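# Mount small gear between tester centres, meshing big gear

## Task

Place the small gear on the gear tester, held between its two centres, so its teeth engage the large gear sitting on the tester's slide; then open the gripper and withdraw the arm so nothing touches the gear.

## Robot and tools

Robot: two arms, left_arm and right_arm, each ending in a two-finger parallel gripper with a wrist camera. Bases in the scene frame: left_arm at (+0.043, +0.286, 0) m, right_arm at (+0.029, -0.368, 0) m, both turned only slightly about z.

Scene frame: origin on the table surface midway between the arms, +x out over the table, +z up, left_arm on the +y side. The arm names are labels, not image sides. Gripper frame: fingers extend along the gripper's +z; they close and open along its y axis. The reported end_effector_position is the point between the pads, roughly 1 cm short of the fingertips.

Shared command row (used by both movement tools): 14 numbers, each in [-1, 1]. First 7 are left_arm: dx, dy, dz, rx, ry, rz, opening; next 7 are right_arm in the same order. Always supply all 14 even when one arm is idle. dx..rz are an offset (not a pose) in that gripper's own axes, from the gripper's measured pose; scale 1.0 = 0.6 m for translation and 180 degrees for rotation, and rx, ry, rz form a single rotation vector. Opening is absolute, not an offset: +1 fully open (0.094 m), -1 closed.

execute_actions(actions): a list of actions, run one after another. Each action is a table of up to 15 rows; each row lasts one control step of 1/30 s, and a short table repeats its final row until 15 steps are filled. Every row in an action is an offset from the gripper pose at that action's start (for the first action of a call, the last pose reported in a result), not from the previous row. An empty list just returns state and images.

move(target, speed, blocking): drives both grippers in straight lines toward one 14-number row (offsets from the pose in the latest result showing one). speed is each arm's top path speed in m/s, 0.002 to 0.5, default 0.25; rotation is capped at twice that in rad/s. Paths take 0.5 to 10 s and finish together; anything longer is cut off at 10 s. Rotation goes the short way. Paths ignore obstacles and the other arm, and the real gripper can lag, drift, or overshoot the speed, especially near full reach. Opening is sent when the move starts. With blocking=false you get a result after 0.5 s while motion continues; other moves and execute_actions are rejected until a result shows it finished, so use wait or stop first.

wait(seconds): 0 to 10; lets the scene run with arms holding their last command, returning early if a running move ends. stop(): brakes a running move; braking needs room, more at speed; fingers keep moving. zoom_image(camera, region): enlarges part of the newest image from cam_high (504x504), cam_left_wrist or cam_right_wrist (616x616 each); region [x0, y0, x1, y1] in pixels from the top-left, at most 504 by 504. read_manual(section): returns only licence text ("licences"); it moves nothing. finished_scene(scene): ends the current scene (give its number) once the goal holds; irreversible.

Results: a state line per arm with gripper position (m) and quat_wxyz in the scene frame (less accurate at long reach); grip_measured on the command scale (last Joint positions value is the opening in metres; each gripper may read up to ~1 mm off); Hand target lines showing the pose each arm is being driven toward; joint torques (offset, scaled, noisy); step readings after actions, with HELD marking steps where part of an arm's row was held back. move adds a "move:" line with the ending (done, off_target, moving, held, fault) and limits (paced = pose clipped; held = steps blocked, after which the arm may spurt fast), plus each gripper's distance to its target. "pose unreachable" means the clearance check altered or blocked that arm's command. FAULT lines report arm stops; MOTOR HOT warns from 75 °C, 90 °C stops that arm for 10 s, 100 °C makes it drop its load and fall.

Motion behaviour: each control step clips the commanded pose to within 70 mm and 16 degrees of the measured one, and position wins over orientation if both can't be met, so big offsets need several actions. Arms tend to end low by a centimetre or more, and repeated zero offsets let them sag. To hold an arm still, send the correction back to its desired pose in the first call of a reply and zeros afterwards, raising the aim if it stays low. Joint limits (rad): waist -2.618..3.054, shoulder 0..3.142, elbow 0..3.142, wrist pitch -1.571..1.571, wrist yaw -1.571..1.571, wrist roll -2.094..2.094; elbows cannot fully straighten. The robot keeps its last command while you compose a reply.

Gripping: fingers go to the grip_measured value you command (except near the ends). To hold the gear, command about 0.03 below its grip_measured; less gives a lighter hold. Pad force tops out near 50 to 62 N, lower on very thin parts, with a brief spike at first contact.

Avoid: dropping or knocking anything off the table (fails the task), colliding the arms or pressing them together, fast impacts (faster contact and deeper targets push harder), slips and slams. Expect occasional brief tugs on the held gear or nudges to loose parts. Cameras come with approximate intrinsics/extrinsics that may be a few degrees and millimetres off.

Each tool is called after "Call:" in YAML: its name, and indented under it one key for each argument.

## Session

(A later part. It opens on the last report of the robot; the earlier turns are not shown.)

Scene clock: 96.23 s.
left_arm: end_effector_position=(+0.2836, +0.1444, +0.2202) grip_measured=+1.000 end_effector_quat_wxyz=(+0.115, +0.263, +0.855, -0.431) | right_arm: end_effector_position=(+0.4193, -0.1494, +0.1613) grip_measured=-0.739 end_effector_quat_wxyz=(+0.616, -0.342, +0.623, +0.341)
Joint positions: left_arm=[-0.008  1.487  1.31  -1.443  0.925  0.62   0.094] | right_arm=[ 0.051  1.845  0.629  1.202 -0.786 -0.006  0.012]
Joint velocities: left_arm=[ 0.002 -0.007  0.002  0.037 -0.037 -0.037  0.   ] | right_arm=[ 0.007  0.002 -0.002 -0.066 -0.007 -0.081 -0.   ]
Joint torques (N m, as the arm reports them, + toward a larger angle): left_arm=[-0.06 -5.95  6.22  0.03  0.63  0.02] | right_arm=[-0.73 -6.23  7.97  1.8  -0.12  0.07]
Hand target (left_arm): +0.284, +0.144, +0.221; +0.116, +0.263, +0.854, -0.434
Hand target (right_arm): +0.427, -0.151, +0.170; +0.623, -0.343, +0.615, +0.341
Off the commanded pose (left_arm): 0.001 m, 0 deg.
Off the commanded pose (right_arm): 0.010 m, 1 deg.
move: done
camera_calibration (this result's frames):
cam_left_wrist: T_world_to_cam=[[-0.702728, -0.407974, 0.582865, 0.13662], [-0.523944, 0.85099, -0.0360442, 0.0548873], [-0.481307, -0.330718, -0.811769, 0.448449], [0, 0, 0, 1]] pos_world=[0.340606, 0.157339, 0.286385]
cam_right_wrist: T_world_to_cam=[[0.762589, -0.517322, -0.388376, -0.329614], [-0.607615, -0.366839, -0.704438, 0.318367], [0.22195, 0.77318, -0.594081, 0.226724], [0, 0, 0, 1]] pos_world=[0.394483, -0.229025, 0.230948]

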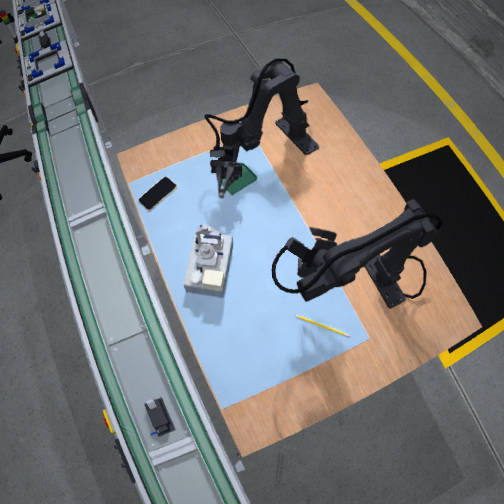

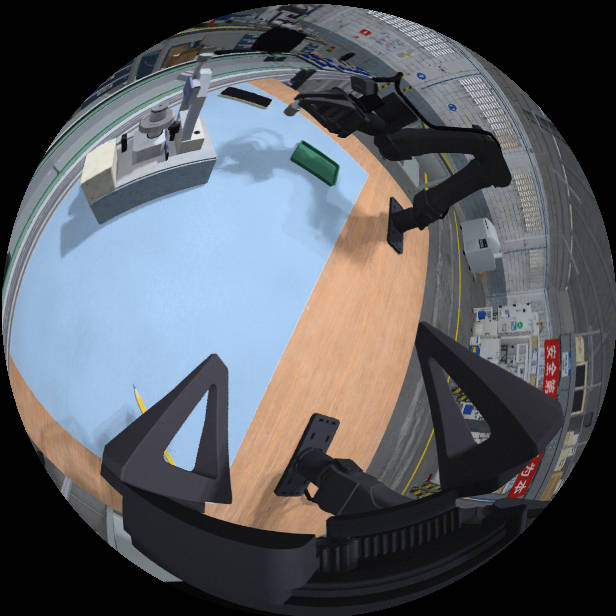

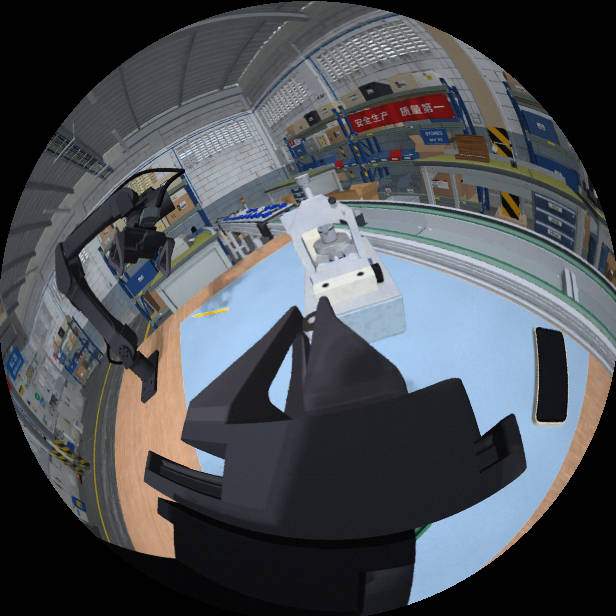

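Call:
move:
  target: [-0.447,-0.025,0.204,-0.246,0.163,0.015,0,0,0,0,0,0,0,-0.8]

Scene clock: 111.03 s.
left_arm: end_effector_position=(+0.4940, -0.0506, +0.2650) grip_measured=+0.002 end_effector_quat_wxyz=(+0.310, +0.280, +0.901, -0.118) | right_arm: end_effector_position=(+0.4189, -0.1492, +0.1612) grip_measured=-0.739 end_effector_quat_wxyz=(+0.615, -0.343, +0.622, +0.342)
Joint positions: left_arm=[-0.645  2.38   2.818 -1.334  0.017 -0.041  0.047] | right_arm=[ 0.051  1.845  0.629  1.201 -0.789 -0.006  0.012]
Joint velocities: left_arm=[ 0.007 -0.007 -0.002 -0.037 -0.051 -0.051 -0.001] | right_arm=[ 0.027  0.012 -0.007 -0.022 -0.022 -0.022 -0.001]
Joint torques (N m, as the arm reports them, + toward a larger angle): left_arm=[ -0.7  -13.9    8.62   1.4   -0.1    0.04] | right_arm=[ 0.08 -6.85  5.45  1.86  0.02 -0.01]
Hand target (left_arm): +0.495, -0.055, +0.278; +0.330, +0.283, +0.893, -0.119
Hand target (right_arm): +0.419, -0.149, +0.161; +0.616, -0.342, +0.623, +0.341
Off the commanded pose (left_arm): 0.007 m, 39 deg; orientation clipped at the last step of the last action.
Off the commanded pose (right_arm): 0.000 m, 0 deg.
elbow stopped short (left arm): the move would have taken joint 3 (elbow) straighter than the controller allows; a more bent joint 3 avoids this.
move: off_target (left_arm); limits=paced
camera_calibration (this result's frames):
cam_left_wrist: T_world_to_cam=[[-0.695935, -0.713373, -0.0823044, 0.336336], [-0.717062, 0.696521, 0.0261126, 0.403713], [0.0386987, 0.07719, -0.996265, 0.334233], [0, 0, 0, 1]] pos_world=[0.510621, -0.0670613, 0.350125]
cam_right_wrist: T_world_to_cam=[[0.763624, -0.515596, -0.388637, -0.329399], [-0.607041, -0.368267, -0.704188, 0.317692], [0.219955, 0.773653, -0.594206, 0.227518], [0, 0, 0, 1]] pos_world=[0.394346, -0.228861, 0.230891]

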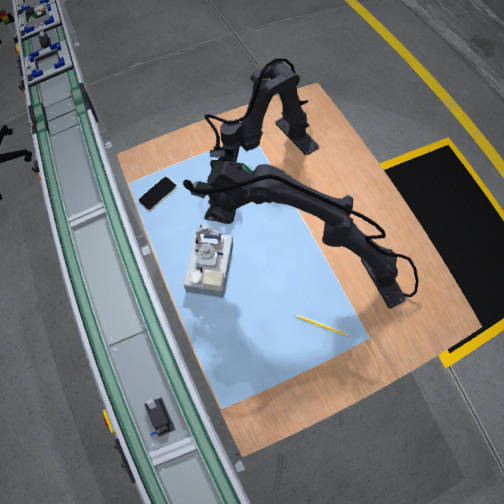

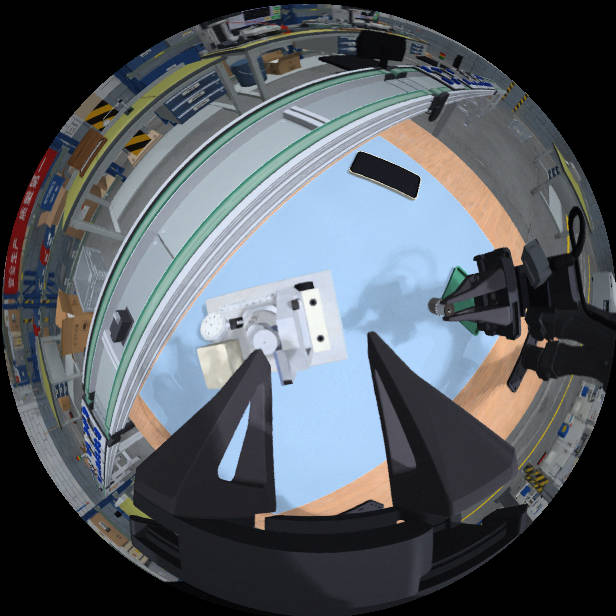

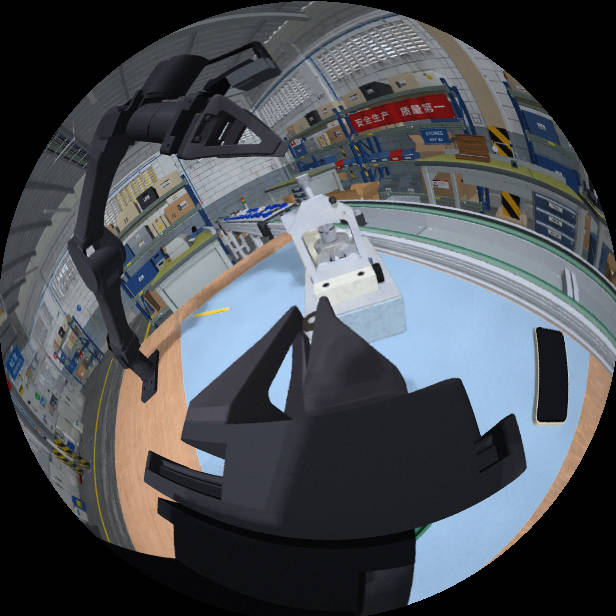

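Call:
move:
  target: [0.06,0.06,-0.05,0,-0.28,0,0,0,0,0,0,0,0,-0.8]

Call:
move:
  target: [0.09,0,0,0,0,0,0,0,0,0,0,0,0,-0.8]
  speed: 0.1

Scene clock: 125.57 s.
left_arm: end_effector_position=(+0.4746, +0.0045, +0.2679) grip_measured=+0.002 end_effector_quat_wxyz=(+0.664, +0.203, +0.681, -0.232) | right_arm: end_effector_position=(+0.4189, -0.1492, +0.1612) grip_measured=-0.739 end_effector_quat_wxyz=(+0.615, -0.343, +0.622, +0.342)
Joint positions: left_arm=[-0.562  1.649  0.952  0.686  0.07  -0.045  0.047] | right_arm=[ 0.051  1.845  0.629  1.201 -0.789 -0.006  0.012]
Joint velocities: left_arm=[-0.002  0.012  0.002 -0.037 -0.037 -0.007 -0.   ] | right_arm=[ 0.017  0.012 -0.012  0.007 -0.007 -0.066  0.   ]
Joint torques (N m, as the arm reports them, + toward a larger angle): left_arm=[ 0.63 -8.03  6.63  1.89  0.1  -0.08] | right_arm=[ 0.01 -6.83  5.36  1.83 -0.01  0.04]
Hand target (left_arm): +0.476, +0.007, +0.262; +0.661, +0.201, +0.684, -0.234
Hand target (right_arm): +0.419, -0.149, +0.161; +0.615, -0.343, +0.622, +0.342
Off the commanded pose (left_arm): 0.004 m, 1 deg.
Off the commanded pose (right_arm): 0.000 m, 0 deg.
move: done; limits=paced
camera_calibration (this result's frames):
cam_left_wrist: T_world_to_cam=[[-0.58321, -0.798059, -0.151548, 0.327762], [-0.45716, 0.476671, -0.750859, 0.437223], [0.671469, -0.368627, -0.642841, -0.0593751], [0, 0, 0, 1]] pos_world=[0.430904, 0.0312745, 0.339796]
cam_right_wrist: T_world_to_cam=[[0.763624, -0.515596, -0.388637, -0.329399], [-0.607041, -0.368267, -0.704188, 0.317692], [0.219955, 0.773653, -0.594206, 0.227518], [0, 0, 0, 1]] pos_world=[0.394346, -0.228861, 0.230891]

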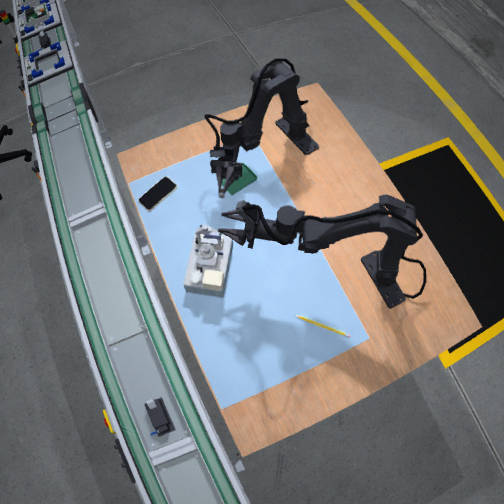

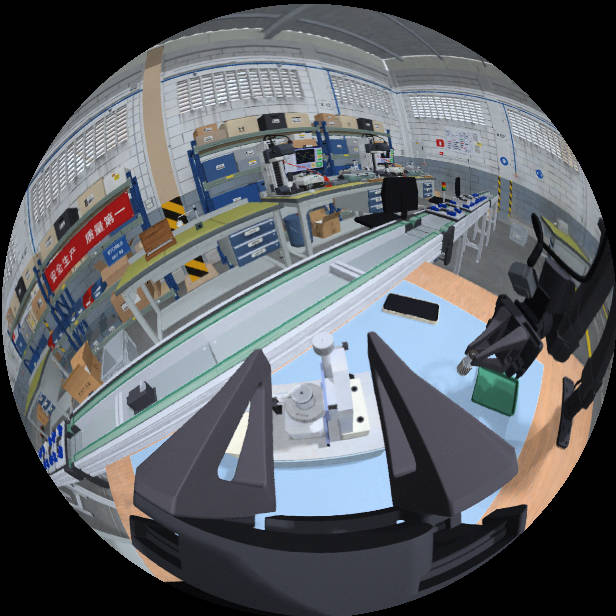

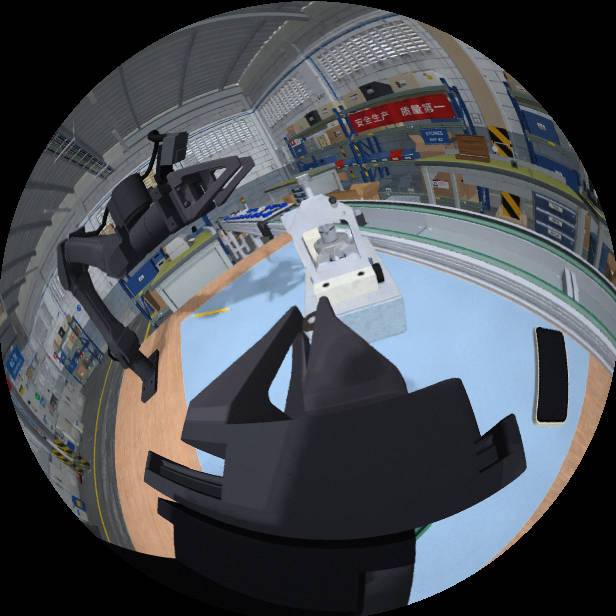

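Scene clock: 126.73 s.
left_arm: end_effector_position=(+0.4755, +0.0039, +0.2167) grip_measured=+0.002 end_effector_quat_wxyz=(+0.664, +0.203, +0.681, -0.232) | right_arm: end_effector_position=(+0.4189, -0.1492, +0.1612) grip_measured=-0.739 end_effector_quat_wxyz=(+0.615, -0.343, +0.622, +0.342)
Joint positions: left_arm=[-0.562  1.767  0.85   0.906  0.07  -0.045  0.047] | right_arm=[ 0.051  1.845  0.629  1.201 -0.789 -0.006  0.012]
Joint velocities: left_arm=[-0.017  0.002  0.007 -0.037 -0.066  0.051  0.   ] | right_arm=[-0.007 -0.007 -0.007  0.007  0.081 -0.066 -0.001]
Joint torques (N m, as the arm reports them, + toward a larger angle): left_arm=[-0.4  -9.36  5.73  1.91 -0.04  0.03] | right_arm=[ 0.04 -6.93  5.44  1.84 -0.02  0.02]
Hand target (left_arm): +0.473, +0.003, +0.214; +0.664, +0.203, +0.681, -0.232
Hand target (right_arm): +0.419, -0.149, +0.161; +0.615, -0.343, +0.622, +0.342
Off the commanded pose (left_arm): 0.004 m, 0 deg.
Off the commanded pose (right_arm): 0.000 m, 0 deg.
move: done
camera_calibration (this result's frames):
cam_left_wrist: T_world_to_cam=[[-0.583259, -0.798029, -0.15152, 0.320104], [-0.457404, 0.476823, -0.750614, 0.399558], [0.67126, -0.368497, -0.643133, -0.0929621], [0, 0, 0, 1]] pos_world=[0.431865, 0.0306781, 0.288629]
cam_right_wrist: T_world_to_cam=[[0.763624, -0.515596, -0.388637, -0.329399], [-0.607041, -0.368267, -0.704188, 0.317692], [0.219955, 0.773653, -0.594206, 0.227518], [0, 0, 0, 1]] pos_world=[0.394346, -0.228861, 0.230891]

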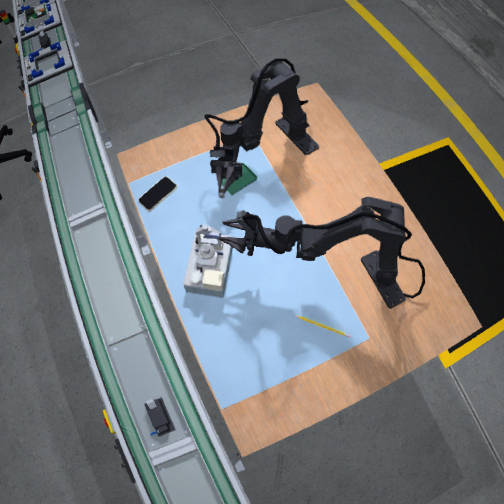

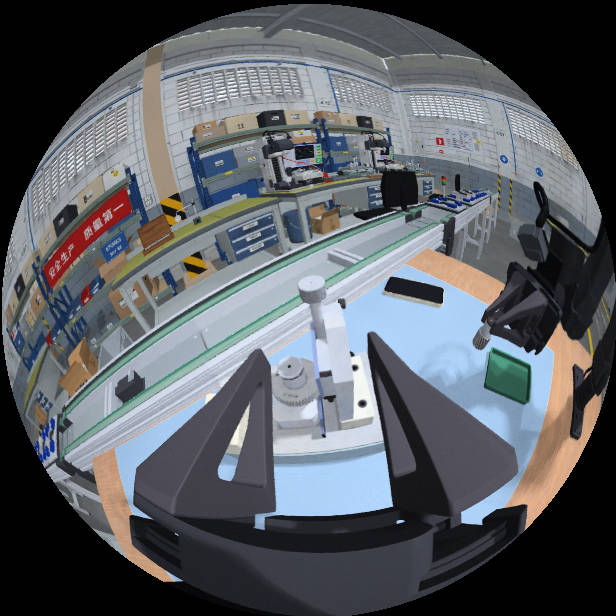

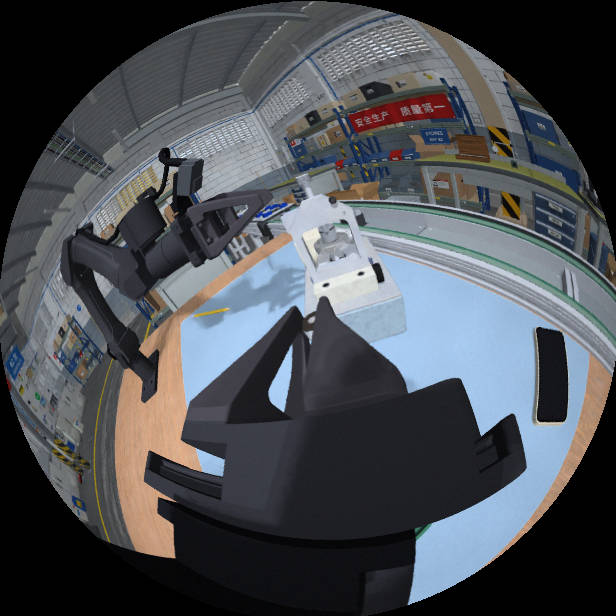

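Call:
move:
  target: [0,0.007,0.097,0,0,0,0,0,0,0,0,0,0,-0.8]
  speed: 0.08

Call:
move:
  target: [0,0,0,0,0,0,-0.8,0,0,0,0,0,0,-0.8]

Call:
move:
  target: [-0.035,0,0,0,0,0,-0.8,0.06,0,0.08,0,0,0,-0.8]
  speed: 0.04

Call:
zoom_image:
  camera: "cam_right_wrist"
  region: [160, 60, 460, 360]

Scene clock: 142.97 s.
left_arm: end_effector_position=(+0.5201, -0.0238, +0.2052) grip_measured=+0.002 end_effector_quat_wxyz=(+0.656, +0.205, +0.689, -0.230) | right_arm: end_effector_position=(+0.4189, -0.1492, +0.1612) grip_measured=-0.739 end_effector_quat_wxyz=(+0.615, -0.343, +0.622, +0.342)
Joint positions: left_arm=[-0.562  1.952  1.073  0.846  0.07  -0.045  0.047] | right_arm=[ 0.051  1.845  0.629  1.201 -0.789 -0.006  0.012]
Joint velocities: left_arm=[-0.007  0.012  0.002 -0.007  0.051  0.037 -0.001] | right_arm=[-0.007 -0.007 -0.012  0.007 -0.095  0.022 -0.001]
Joint torques (N m, as the arm reports them, + toward a larger angle): left_arm=[ -0.11 -11.05   9.63   1.7   -0.03  -0.01] | right_arm=[ 0.04 -6.78  5.33  1.81 -0.01  0.02]
Hand target (left_arm): +0.525, -0.027, +0.217; +0.664, +0.203, +0.681, -0.232
Hand target (right_arm): +0.419, -0.149, +0.161; +0.615, -0.343, +0.622, +0.342
Off the commanded pose (left_arm): 0.012 m, 1 deg.
Off the commanded pose (right_arm): 0.000 m, 0 deg.
move: off_target (left_arm)
camera_calibration (this result's frames):
cam_left_wrist: T_world_to_cam=[[-0.586043, -0.796301, -0.149861, 0.323418], [-0.471141, 0.48535, -0.73652, 0.428927], [0.659226, -0.361027, -0.659606, -0.130709], [0, 0, 0, 1]] pos_world=[0.477789, 0.0021686, 0.278164]
cam_right_wrist: T_world_to_cam=[[0.763624, -0.515596, -0.388637, -0.329399], [-0.607041, -0.368267, -0.704188, 0.317692], [0.219955, 0.773653, -0.594206, 0.227518], [0, 0, 0, 1]] pos_world=[0.394346, -0.228861, 0.230891]

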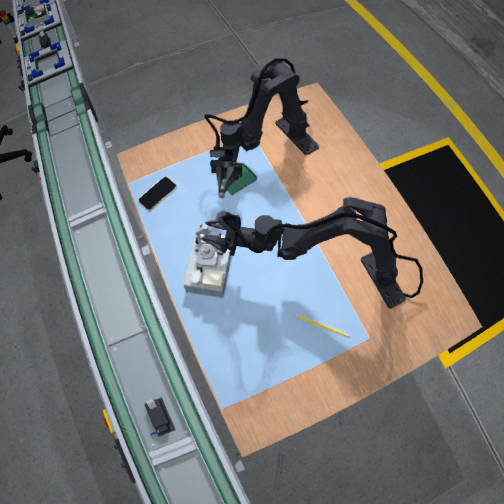

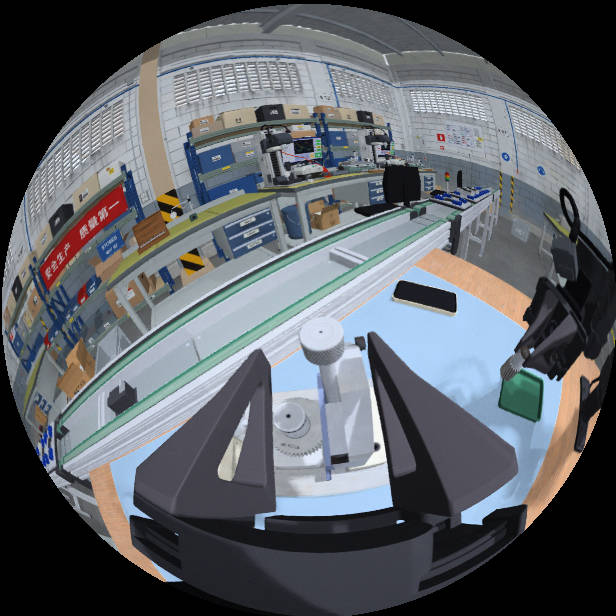

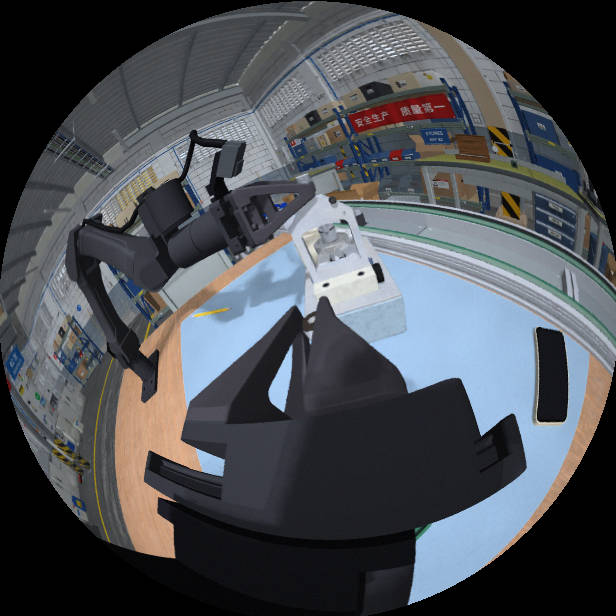

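Scene clock: 143.47 s.
left_arm: end_effector_position=(+0.5155, -0.0307, +0.2055) grip_measured=-0.560 end_effector_quat_wxyz=(+0.647, +0.191, +0.692, -0.255) | right_arm: end_effector_position=(+0.4189, -0.1492, +0.1612) grip_measured=-0.739 end_effector_quat_wxyz=(+0.615, -0.343, +0.622, +0.342)
Joint positions: left_arm=[-0.575  1.952  1.073  0.847  0.077 -0.103  0.021] | right_arm=[ 0.051  1.845  0.629  1.201 -0.789 -0.006  0.012]
Joint velocities: left_arm=[-0.007  0.007  0.007 -0.007 -0.051  0.022 -0.001] | right_arm=[-0.017  0.007 -0.007 -0.051 -0.022  0.007 -0.   ]
Joint torques (N m, as the arm reports them, + toward a larger angle): left_arm=[  1.   -11.38   6.81   1.78  -0.09   0.56] | right_arm=[ 0.05 -6.84  5.44  1.83 -0.01  0.02]
Hand target (left_arm): +0.520, -0.024, +0.205; +0.656, +0.205, +0.689, -0.230
Hand target (right_arm): +0.419, -0.149, +0.161; +0.615, -0.343, +0.622, +0.342
Off the commanded pose (left_arm): 0.008 m, 3 deg.
Off the commanded pose (right_arm): 0.000 m, 0 deg.
move: off_target (left_arm)
camera_calibration (this result's frames):
cam_left_wrist: T_world_to_cam=[[-0.603746, -0.791864, -0.0918799, 0.312606], [-0.48778, 0.458122, -0.743098, 0.43948], [0.630525, -0.403825, -0.662845, -0.115763], [0, 0, 0, 1]] pos_world=[0.476096, -0.000541962, 0.278566]
cam_right_wrist: T_world_to_cam=[[0.763624, -0.515596, -0.388637, -0.329399], [-0.607041, -0.368267, -0.704188, 0.317692], [0.219955, 0.773653, -0.594206, 0.227518], [0, 0, 0, 1]] pos_world=[0.394346, -0.228861, 0.230891]

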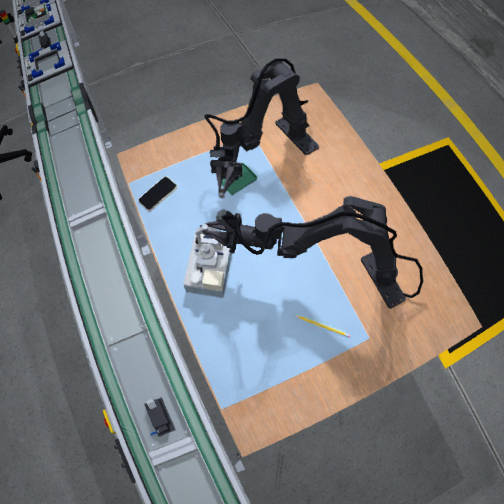

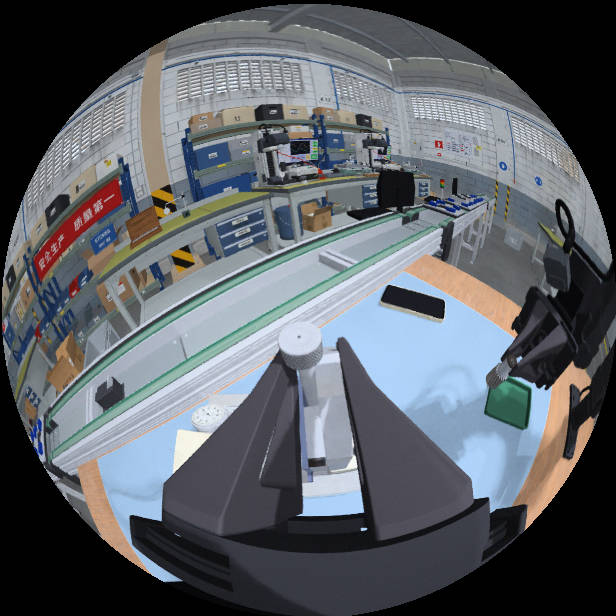

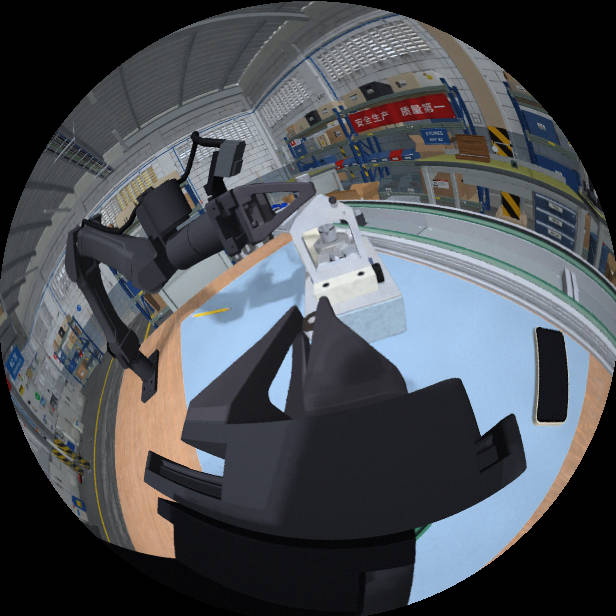

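Scene clock: 145.23 s.
left_arm: end_effector_position=(+0.5152, -0.0309, +0.2059) grip_measured=-0.571 end_effector_quat_wxyz=(+0.636, +0.184, +0.702, -0.261) | right_arm: end_effector_position=(+0.4371, -0.1148, +0.1127) grip_measured=-0.739 end_effector_quat_wxyz=(+0.597, -0.340, +0.640, +0.345)
Joint positions: left_arm=[-0.575  1.938  1.083  0.801  0.077 -0.129  0.02 ] | right_arm=[ 0.14   2.067  0.727  1.277 -0.699 -0.006  0.012]
Joint velocities: left_arm=[-0.002 -0.002 -0.012  0.037  0.051  0.007 -0.001] | right_arm=[ 0.017 -0.007  0.002  0.007 -0.081 -0.022  0.   ]
Joint torques (N m, as the arm reports them, + toward a larger angle): left_arm=[  0.35 -14.28   8.99   1.44   0.04   0.26] | right_arm=[ 0.68 -7.68  7.62  2.09  0.06  0.  ]
Hand target (left_arm): +0.517, -0.029, +0.226; +0.648, +0.191, +0.692, -0.255
Hand target (right_arm): +0.444, -0.109, +0.125; +0.615, -0.344, +0.623, +0.341
Off the commanded pose (left_arm): 0.021 m, 2 deg.
Off the commanded pose (right_arm): 0.015 m, 3 deg.
move: off_target (left_arm, right_arm)
camera_calibration (this result's frames):
cam_left_wrist: T_world_to_cam=[[-0.606197, -0.792664, -0.0648765, 0.308023], [-0.513275, 0.452231, -0.729408, 0.449825], [0.607515, -0.408866, -0.680995, -0.0999164], [0, 0, 0, 1]] pos_world=[0.478307, -0.000118976, 0.280047]
cam_right_wrist: T_world_to_cam=[[0.744839, -0.521922, -0.415707, -0.333807], [-0.639315, -0.379866, -0.668564, 0.315971], [0.191025, 0.76374, -0.616612, 0.182104], [0, 0, 0, 1]] pos_world=[0.415852, -0.193275, 0.184768]

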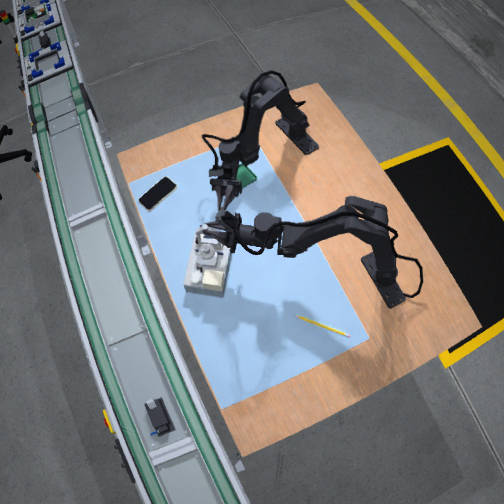

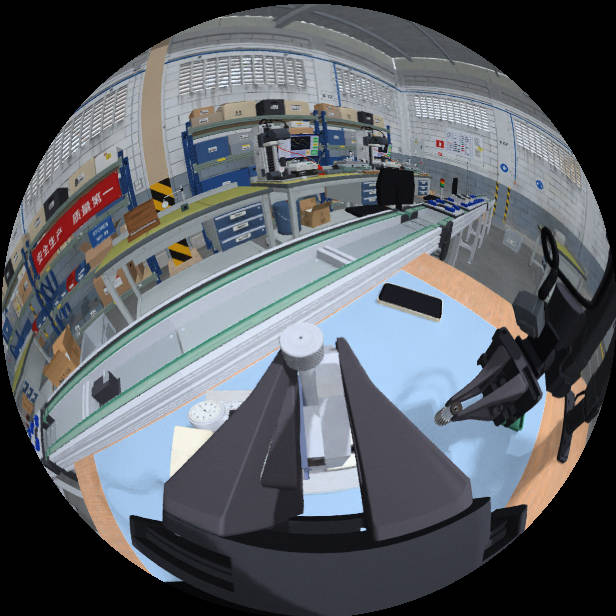

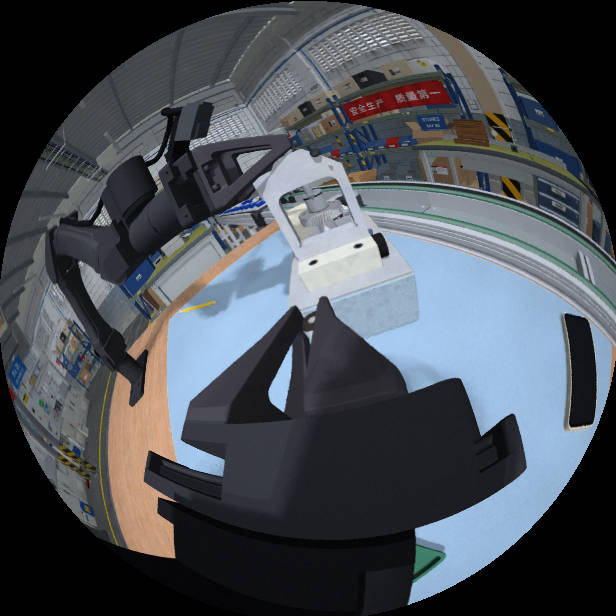

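Region (160, 60, 460, 360) of cam_right_wrist's 616x616 image, scaled by 1.680, with more detail than that image has.

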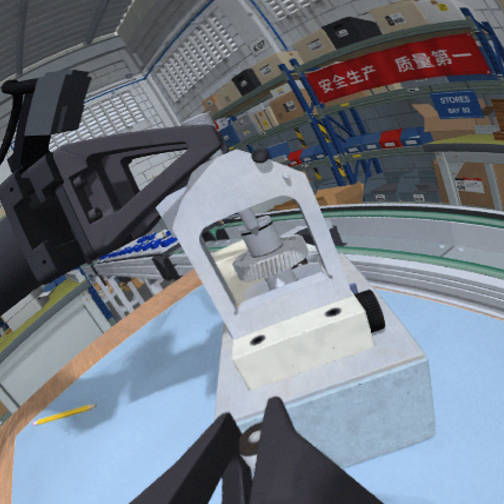

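Gripped the frame. Open, raise, pitch down.

Call:
move:
  target: [0,0,0,0,0,0,0,-0.02,0,0,0,0,0,-0.8]

Call:
move:
  target: [-0.03,0.016,0.012,0,0.14,0.02,0,0,0,0,0,0,0,-0.8]
  speed: 0.06

Scene clock: 151.10 s.
left_arm: end_effector_position=(+0.5153, -0.0307, +0.2060) grip_measured=-0.002 end_effector_quat_wxyz=(+0.637, +0.184, +0.702, -0.261) | right_arm: end_effector_position=(+0.4367, -0.1151, +0.1126) grip_measured=-0.739 end_effector_quat_wxyz=(+0.588, -0.337, +0.648, +0.346)
Joint positions: left_arm=[-0.575  1.938  1.083  0.802  0.076 -0.129  0.047] | right_arm=[ 0.14   2.046  0.727  1.23  -0.698 -0.006  0.012]
Joint velocities: left_arm=[ 0.007 -0.002 -0.017 -0.037  0.007  0.037 -0.001] | right_arm=[-0.002 -0.012  0.007 -0.125 -0.051 -0.022 -0.001]
Joint torques (N m, as the arm reports them, + toward a larger angle): left_arm=[ -0.03 -11.41   7.02   1.8    0.01   0.01] | right_arm=[  0.05 -10.32   5.38   1.88  -0.06   0.03]
Hand target (left_arm): +0.515, -0.031, +0.206; +0.636, +0.184, +0.702, -0.261
Hand target (right_arm): +0.438, -0.115, +0.125; +0.597, -0.340, +0.639, +0.345
Off the commanded pose (left_arm): 0.000 m, 0 deg.
Off the commanded pose (right_arm): 0.012 m, 1 deg.
move: off_target (right_arm)
camera_calibration (this result's frames):
cam_left_wrist: T_world_to_cam=[[-0.605268, -0.793366, -0.0649698, 0.307751], [-0.513532, 0.451532, -0.72966, 0.45005], [0.608223, -0.408276, -0.680717, -0.100269], [0, 0, 0, 1]] pos_world=[0.478373, 0.000010403, 0.280123]
cam_right_wrist: T_world_to_cam=[[0.733932, -0.526356, -0.429294, -0.328008], [-0.655674, -0.384046, -0.650078, 0.320089], [0.177304, 0.758589, -0.626981, 0.188885], [0, 0, 0, 1]] pos_world=[0.417119, -0.193007, 0.185698]

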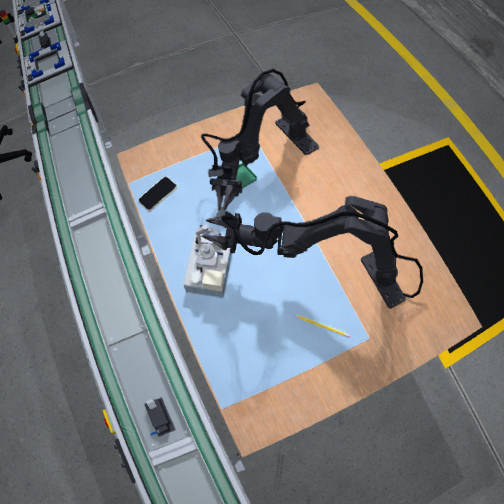

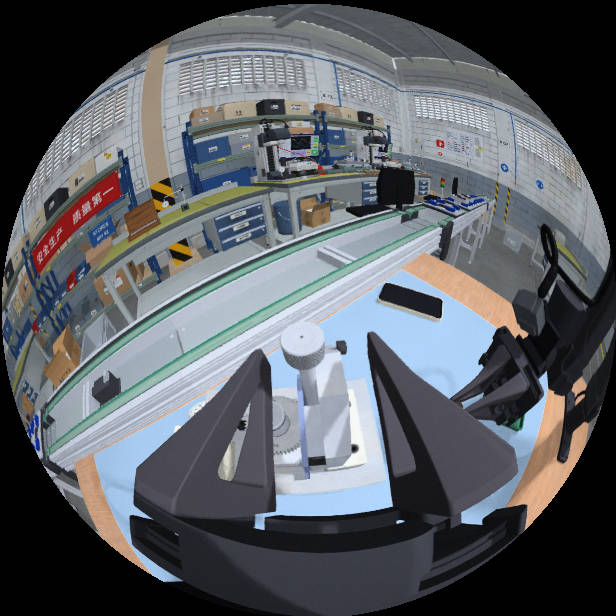

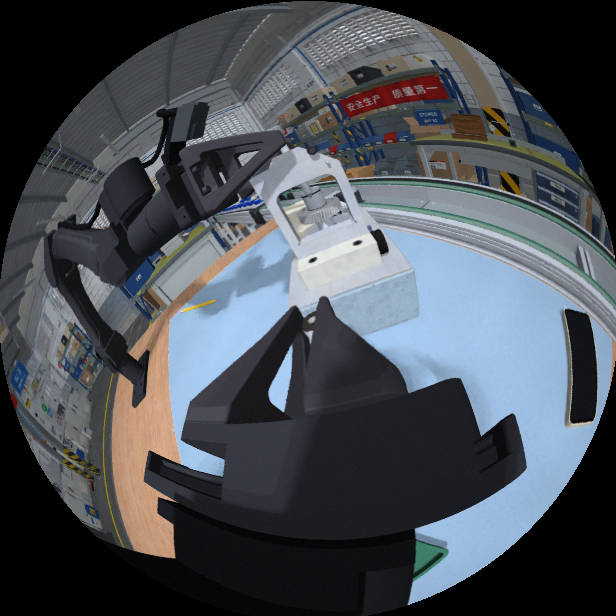

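Scene clock: 155.33 s.
left_arm: end_effector_position=(+0.5224, -0.0273, +0.2090) grip_measured=-0.002 end_effector_quat_wxyz=(+0.467, +0.257, +0.825, -0.188) | right_arm: end_effector_position=(+0.4367, -0.1151, +0.1125) grip_measured=-0.739 end_effector_quat_wxyz=(+0.588, -0.337, +0.648, +0.346)
Joint positions: left_arm=[-0.549  1.911  1.53  -0.139  0.125 -0.01   0.047] | right_arm=[ 0.14   2.046  0.727  1.23  -0.698 -0.006  0.012]
Joint velocities: left_arm=[-0.007  0.002 -0.012 -0.007  0.037 -0.066  0.001] | right_arm=[-0.002 -0.012 -0.002 -0.037  0.037  0.037 -0.001]
Joint torques (N m, as the arm reports them, + toward a larger angle): left_arm=[  0.65 -11.64  10.6    1.58   0.17   0.06] | right_arm=[ 0.07 -8.19  5.02  1.9  -0.04  0.03]
Hand target (left_arm): +0.528, -0.026, +0.222; +0.477, +0.257, +0.819, -0.190
Hand target (right_arm): +0.437, -0.115, +0.113; +0.588, -0.337, +0.648, +0.346
Off the commanded pose (left_arm): 0.015 m, 1 deg.
Off the commanded pose (right_arm): 0.000 m, 0 deg.
move: off_target (left_arm)
camera_calibration (this result's frames):
cam_left_wrist: T_world_to_cam=[[-0.675482, -0.730547, -0.100125, 0.360699], [-0.664863, 0.662134, -0.345739, 0.458917], [0.318875, -0.166971, -0.932973, 0.109317], [0, 0, 0, 1]] pos_world=[0.513904, -0.0221044, 0.296771]
cam_right_wrist: T_world_to_cam=[[0.733776, -0.526406, -0.429499, -0.327953], [-0.65591, -0.384122, -0.649795, 0.320095], [0.177076, 0.758516, -0.627134, 0.188947], [0, 0, 0, 1]] pos_world=[0.417139, -0.193, 0.185635]

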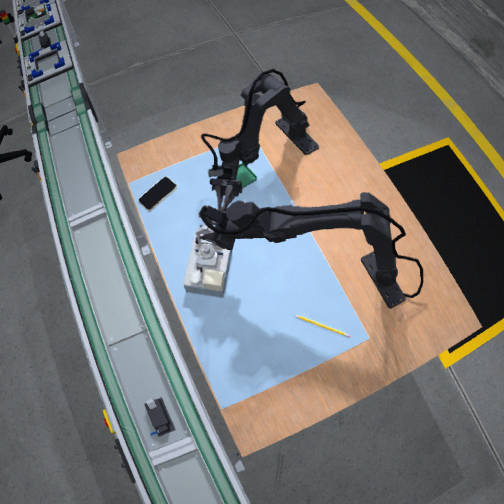

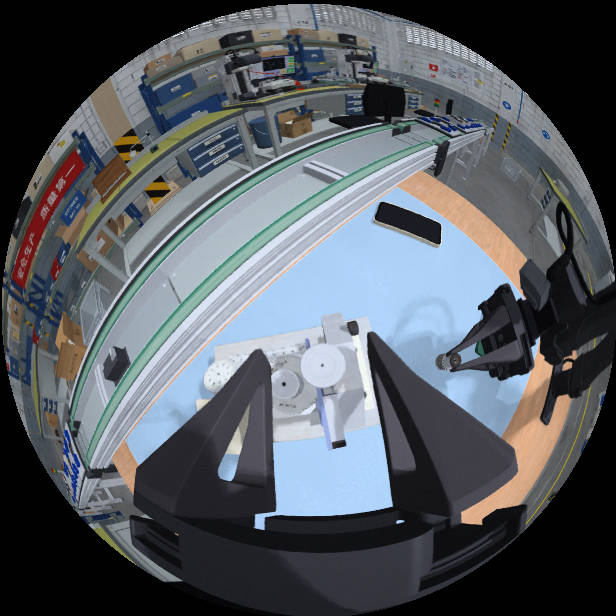

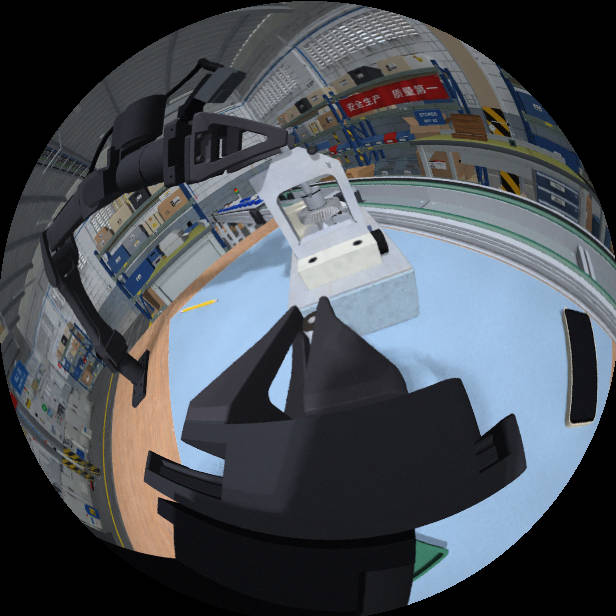

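Call:
move:
  target: [0,0,0,0,0,0,-0.75,-0.07,-0.035,0.07,0,-0.03,0,-0.8]
  speed: 0.08

Call:
move:
  target: [-0.05,0,-0.029,0,0,0,-0.75,0,0,0,0,0,0,-0.8]
  speed: 0.04

Call:
zoom_image:
  camera: "cam_right_wrist"
  region: [160, 60, 460, 360]

Scene clock: 167.00 s.
left_arm: end_effector_position=(+0.5204, -0.0300, +0.2089) grip_measured=-0.692 end_effector_quat_wxyz=(+0.465, +0.261, +0.824, -0.191) | right_arm: end_effector_position=(+0.4741, -0.0963, +0.1431) grip_measured=-0.739 end_effector_quat_wxyz=(+0.612, -0.322, +0.627, +0.359)
Joint positions: left_arm=[-0.553  1.911  1.53  -0.14   0.131 -0.009  0.014] | right_arm=[ 0.159  2.1    0.91   1.198 -0.675  0.06   0.012]
Joint velocities: left_arm=[ 0.002 -0.012 -0.012 -0.022 -0.022 -0.037 -0.001] | right_arm=[ 0.007  0.012 -0.017 -0.066 -0.066 -0.022  0.   ]
Joint torques (N m, as the arm reports them, + toward a larger angle): left_arm=[  0.24 -12.     7.67   1.66  -0.06   0.02] | right_arm=[ 0.79 -8.54  8.16  1.86  0.1   0.1 ]
Hand target (left_arm): +0.523, -0.027, +0.209; +0.467, +0.257, +0.825, -0.188
Hand target (right_arm): +0.480, -0.090, +0.151; +0.618, -0.321, +0.620, +0.361
Off the commanded pose (left_arm): 0.003 m, 1 deg.
Off the commanded pose (right_arm): 0.012 m, 1 deg.
move: off_target (right_arm)
camera_calibration (this result's frames):
cam_left_wrist: T_world_to_cam=[[-0.682725, -0.724198, -0.0970765, 0.36069], [-0.659303, 0.667847, -0.345398, 0.456485], [0.314969, -0.171809, -0.933422, 0.111338], [0, 0, 0, 1]] pos_world=[0.512146, -0.0245228, 0.296609]
cam_right_wrist: T_world_to_cam=[[0.746686, -0.502476, -0.435866, -0.335281], [-0.633224, -0.336303, -0.697085, 0.372395], [0.203686, 0.796504, -0.569292, 0.170041], [0, 0, 0, 1]] pos_world=[0.451525, -0.178671, 0.210257]

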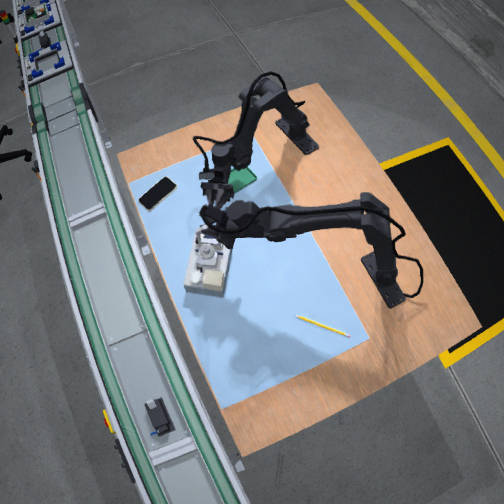

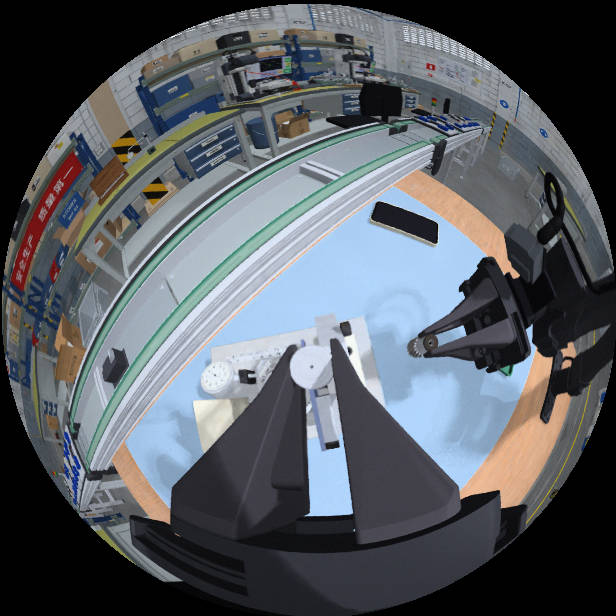

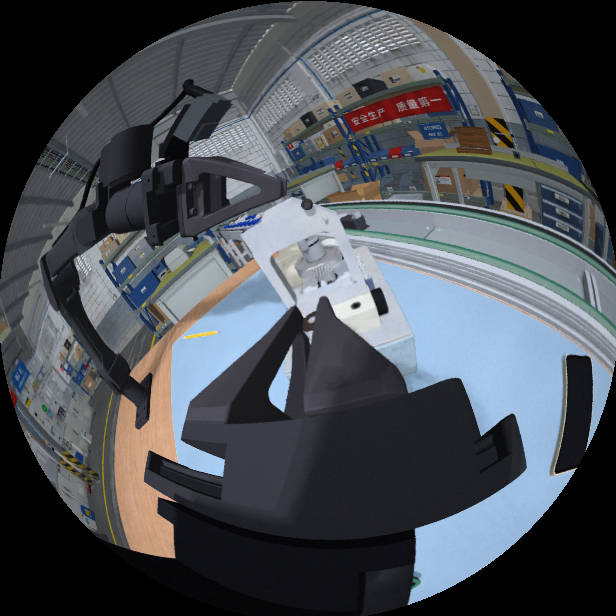

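Scene clock: 168.10 s.
left_arm: end_effector_position=(+0.5197, -0.0295, +0.2109) grip_measured=-0.692 end_effector_quat_wxyz=(+0.445, +0.263, +0.836, -0.186) | right_arm: end_effector_position=(+0.4742, -0.0963, +0.1427) grip_measured=-0.739 end_effector_quat_wxyz=(+0.611, -0.322, +0.627, +0.359)
Joint positions: left_arm=[-0.553  1.927  1.601 -0.245  0.131 -0.008  0.014] | right_arm=[ 0.159  2.1    0.91   1.197 -0.675  0.061  0.012]
Joint velocities: left_arm=[-0.007 -0.002  0.002 -0.081 -0.022  0.022 -0.002] | right_arm=[-0.002  0.007  0.002 -0.051 -0.081  0.007 -0.001]
Joint torques (N m, as the arm reports them, + toward a larger angle): left_arm=[  0.31 -15.09  11.46   1.38   0.09   0.02] | right_arm=[ 0.01 -9.18  5.58  1.91 -0.01  0.02]
Hand target (left_arm): +0.521, -0.028, +0.243; +0.466, +0.260, +0.824, -0.191
Hand target (right_arm): +0.474, -0.096, +0.143; +0.612, -0.322, +0.627, +0.359
Off the commanded pose (left_arm): 0.033 m, 3 deg.
Off the commanded pose (right_arm): 0.000 m, 0 deg.
move: off_target (left_arm)
camera_calibration (this result's frames):
cam_left_wrist: T_world_to_cam=[[-0.687109, -0.721202, -0.0880211, 0.361167], [-0.672082, 0.676938, -0.300101, 0.453767], [0.276019, -0.147045, -0.949838, 0.138012], [0, 0, 0, 1]] pos_world=[0.515037, -0.0264036, 0.299055]
cam_right_wrist: T_world_to_cam=[[0.745916, -0.502601, -0.437037, -0.334953], [-0.634453, -0.336507, -0.695868, 0.372495], [0.202678, 0.796339, -0.569882, 0.170339], [0, 0, 0, 1]] pos_world=[0.451654, -0.178648, 0.209894]

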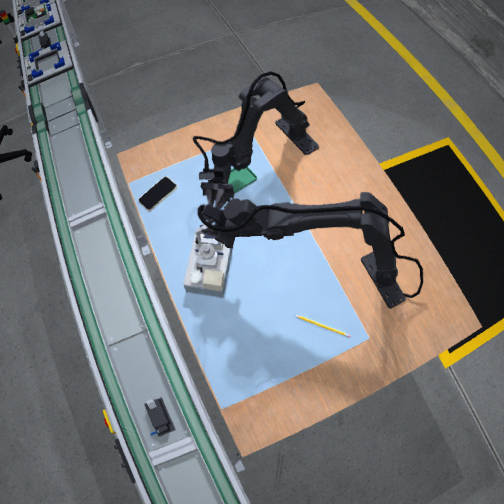

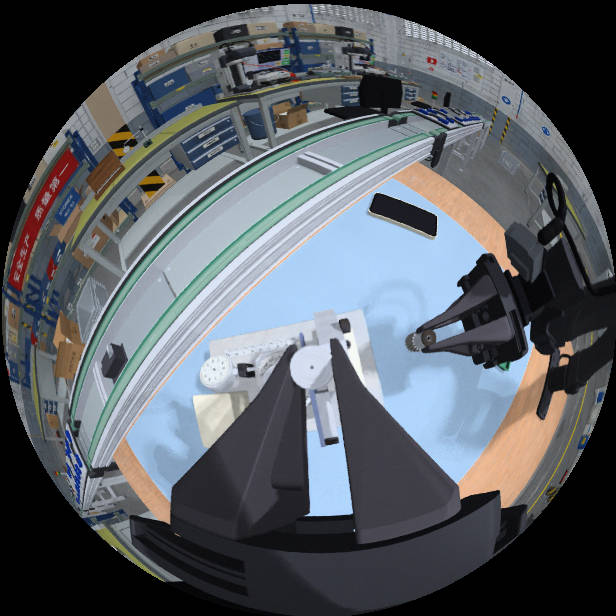

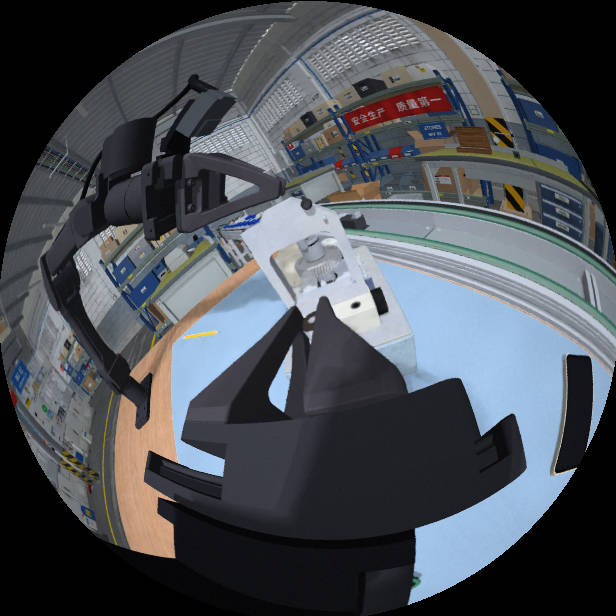

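Region (160, 60, 460, 360) of cam_right_wrist's 616x616 image, scaled by 1.680, with more detail than that image has.

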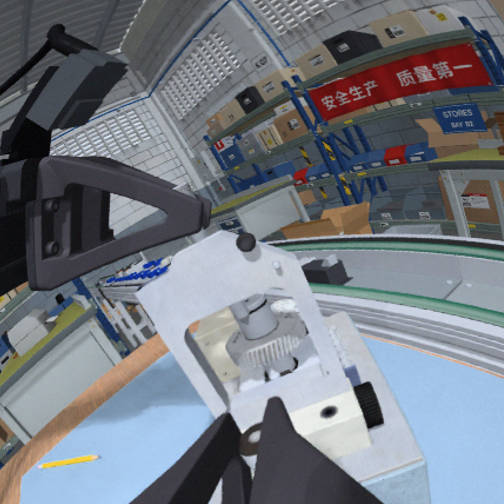

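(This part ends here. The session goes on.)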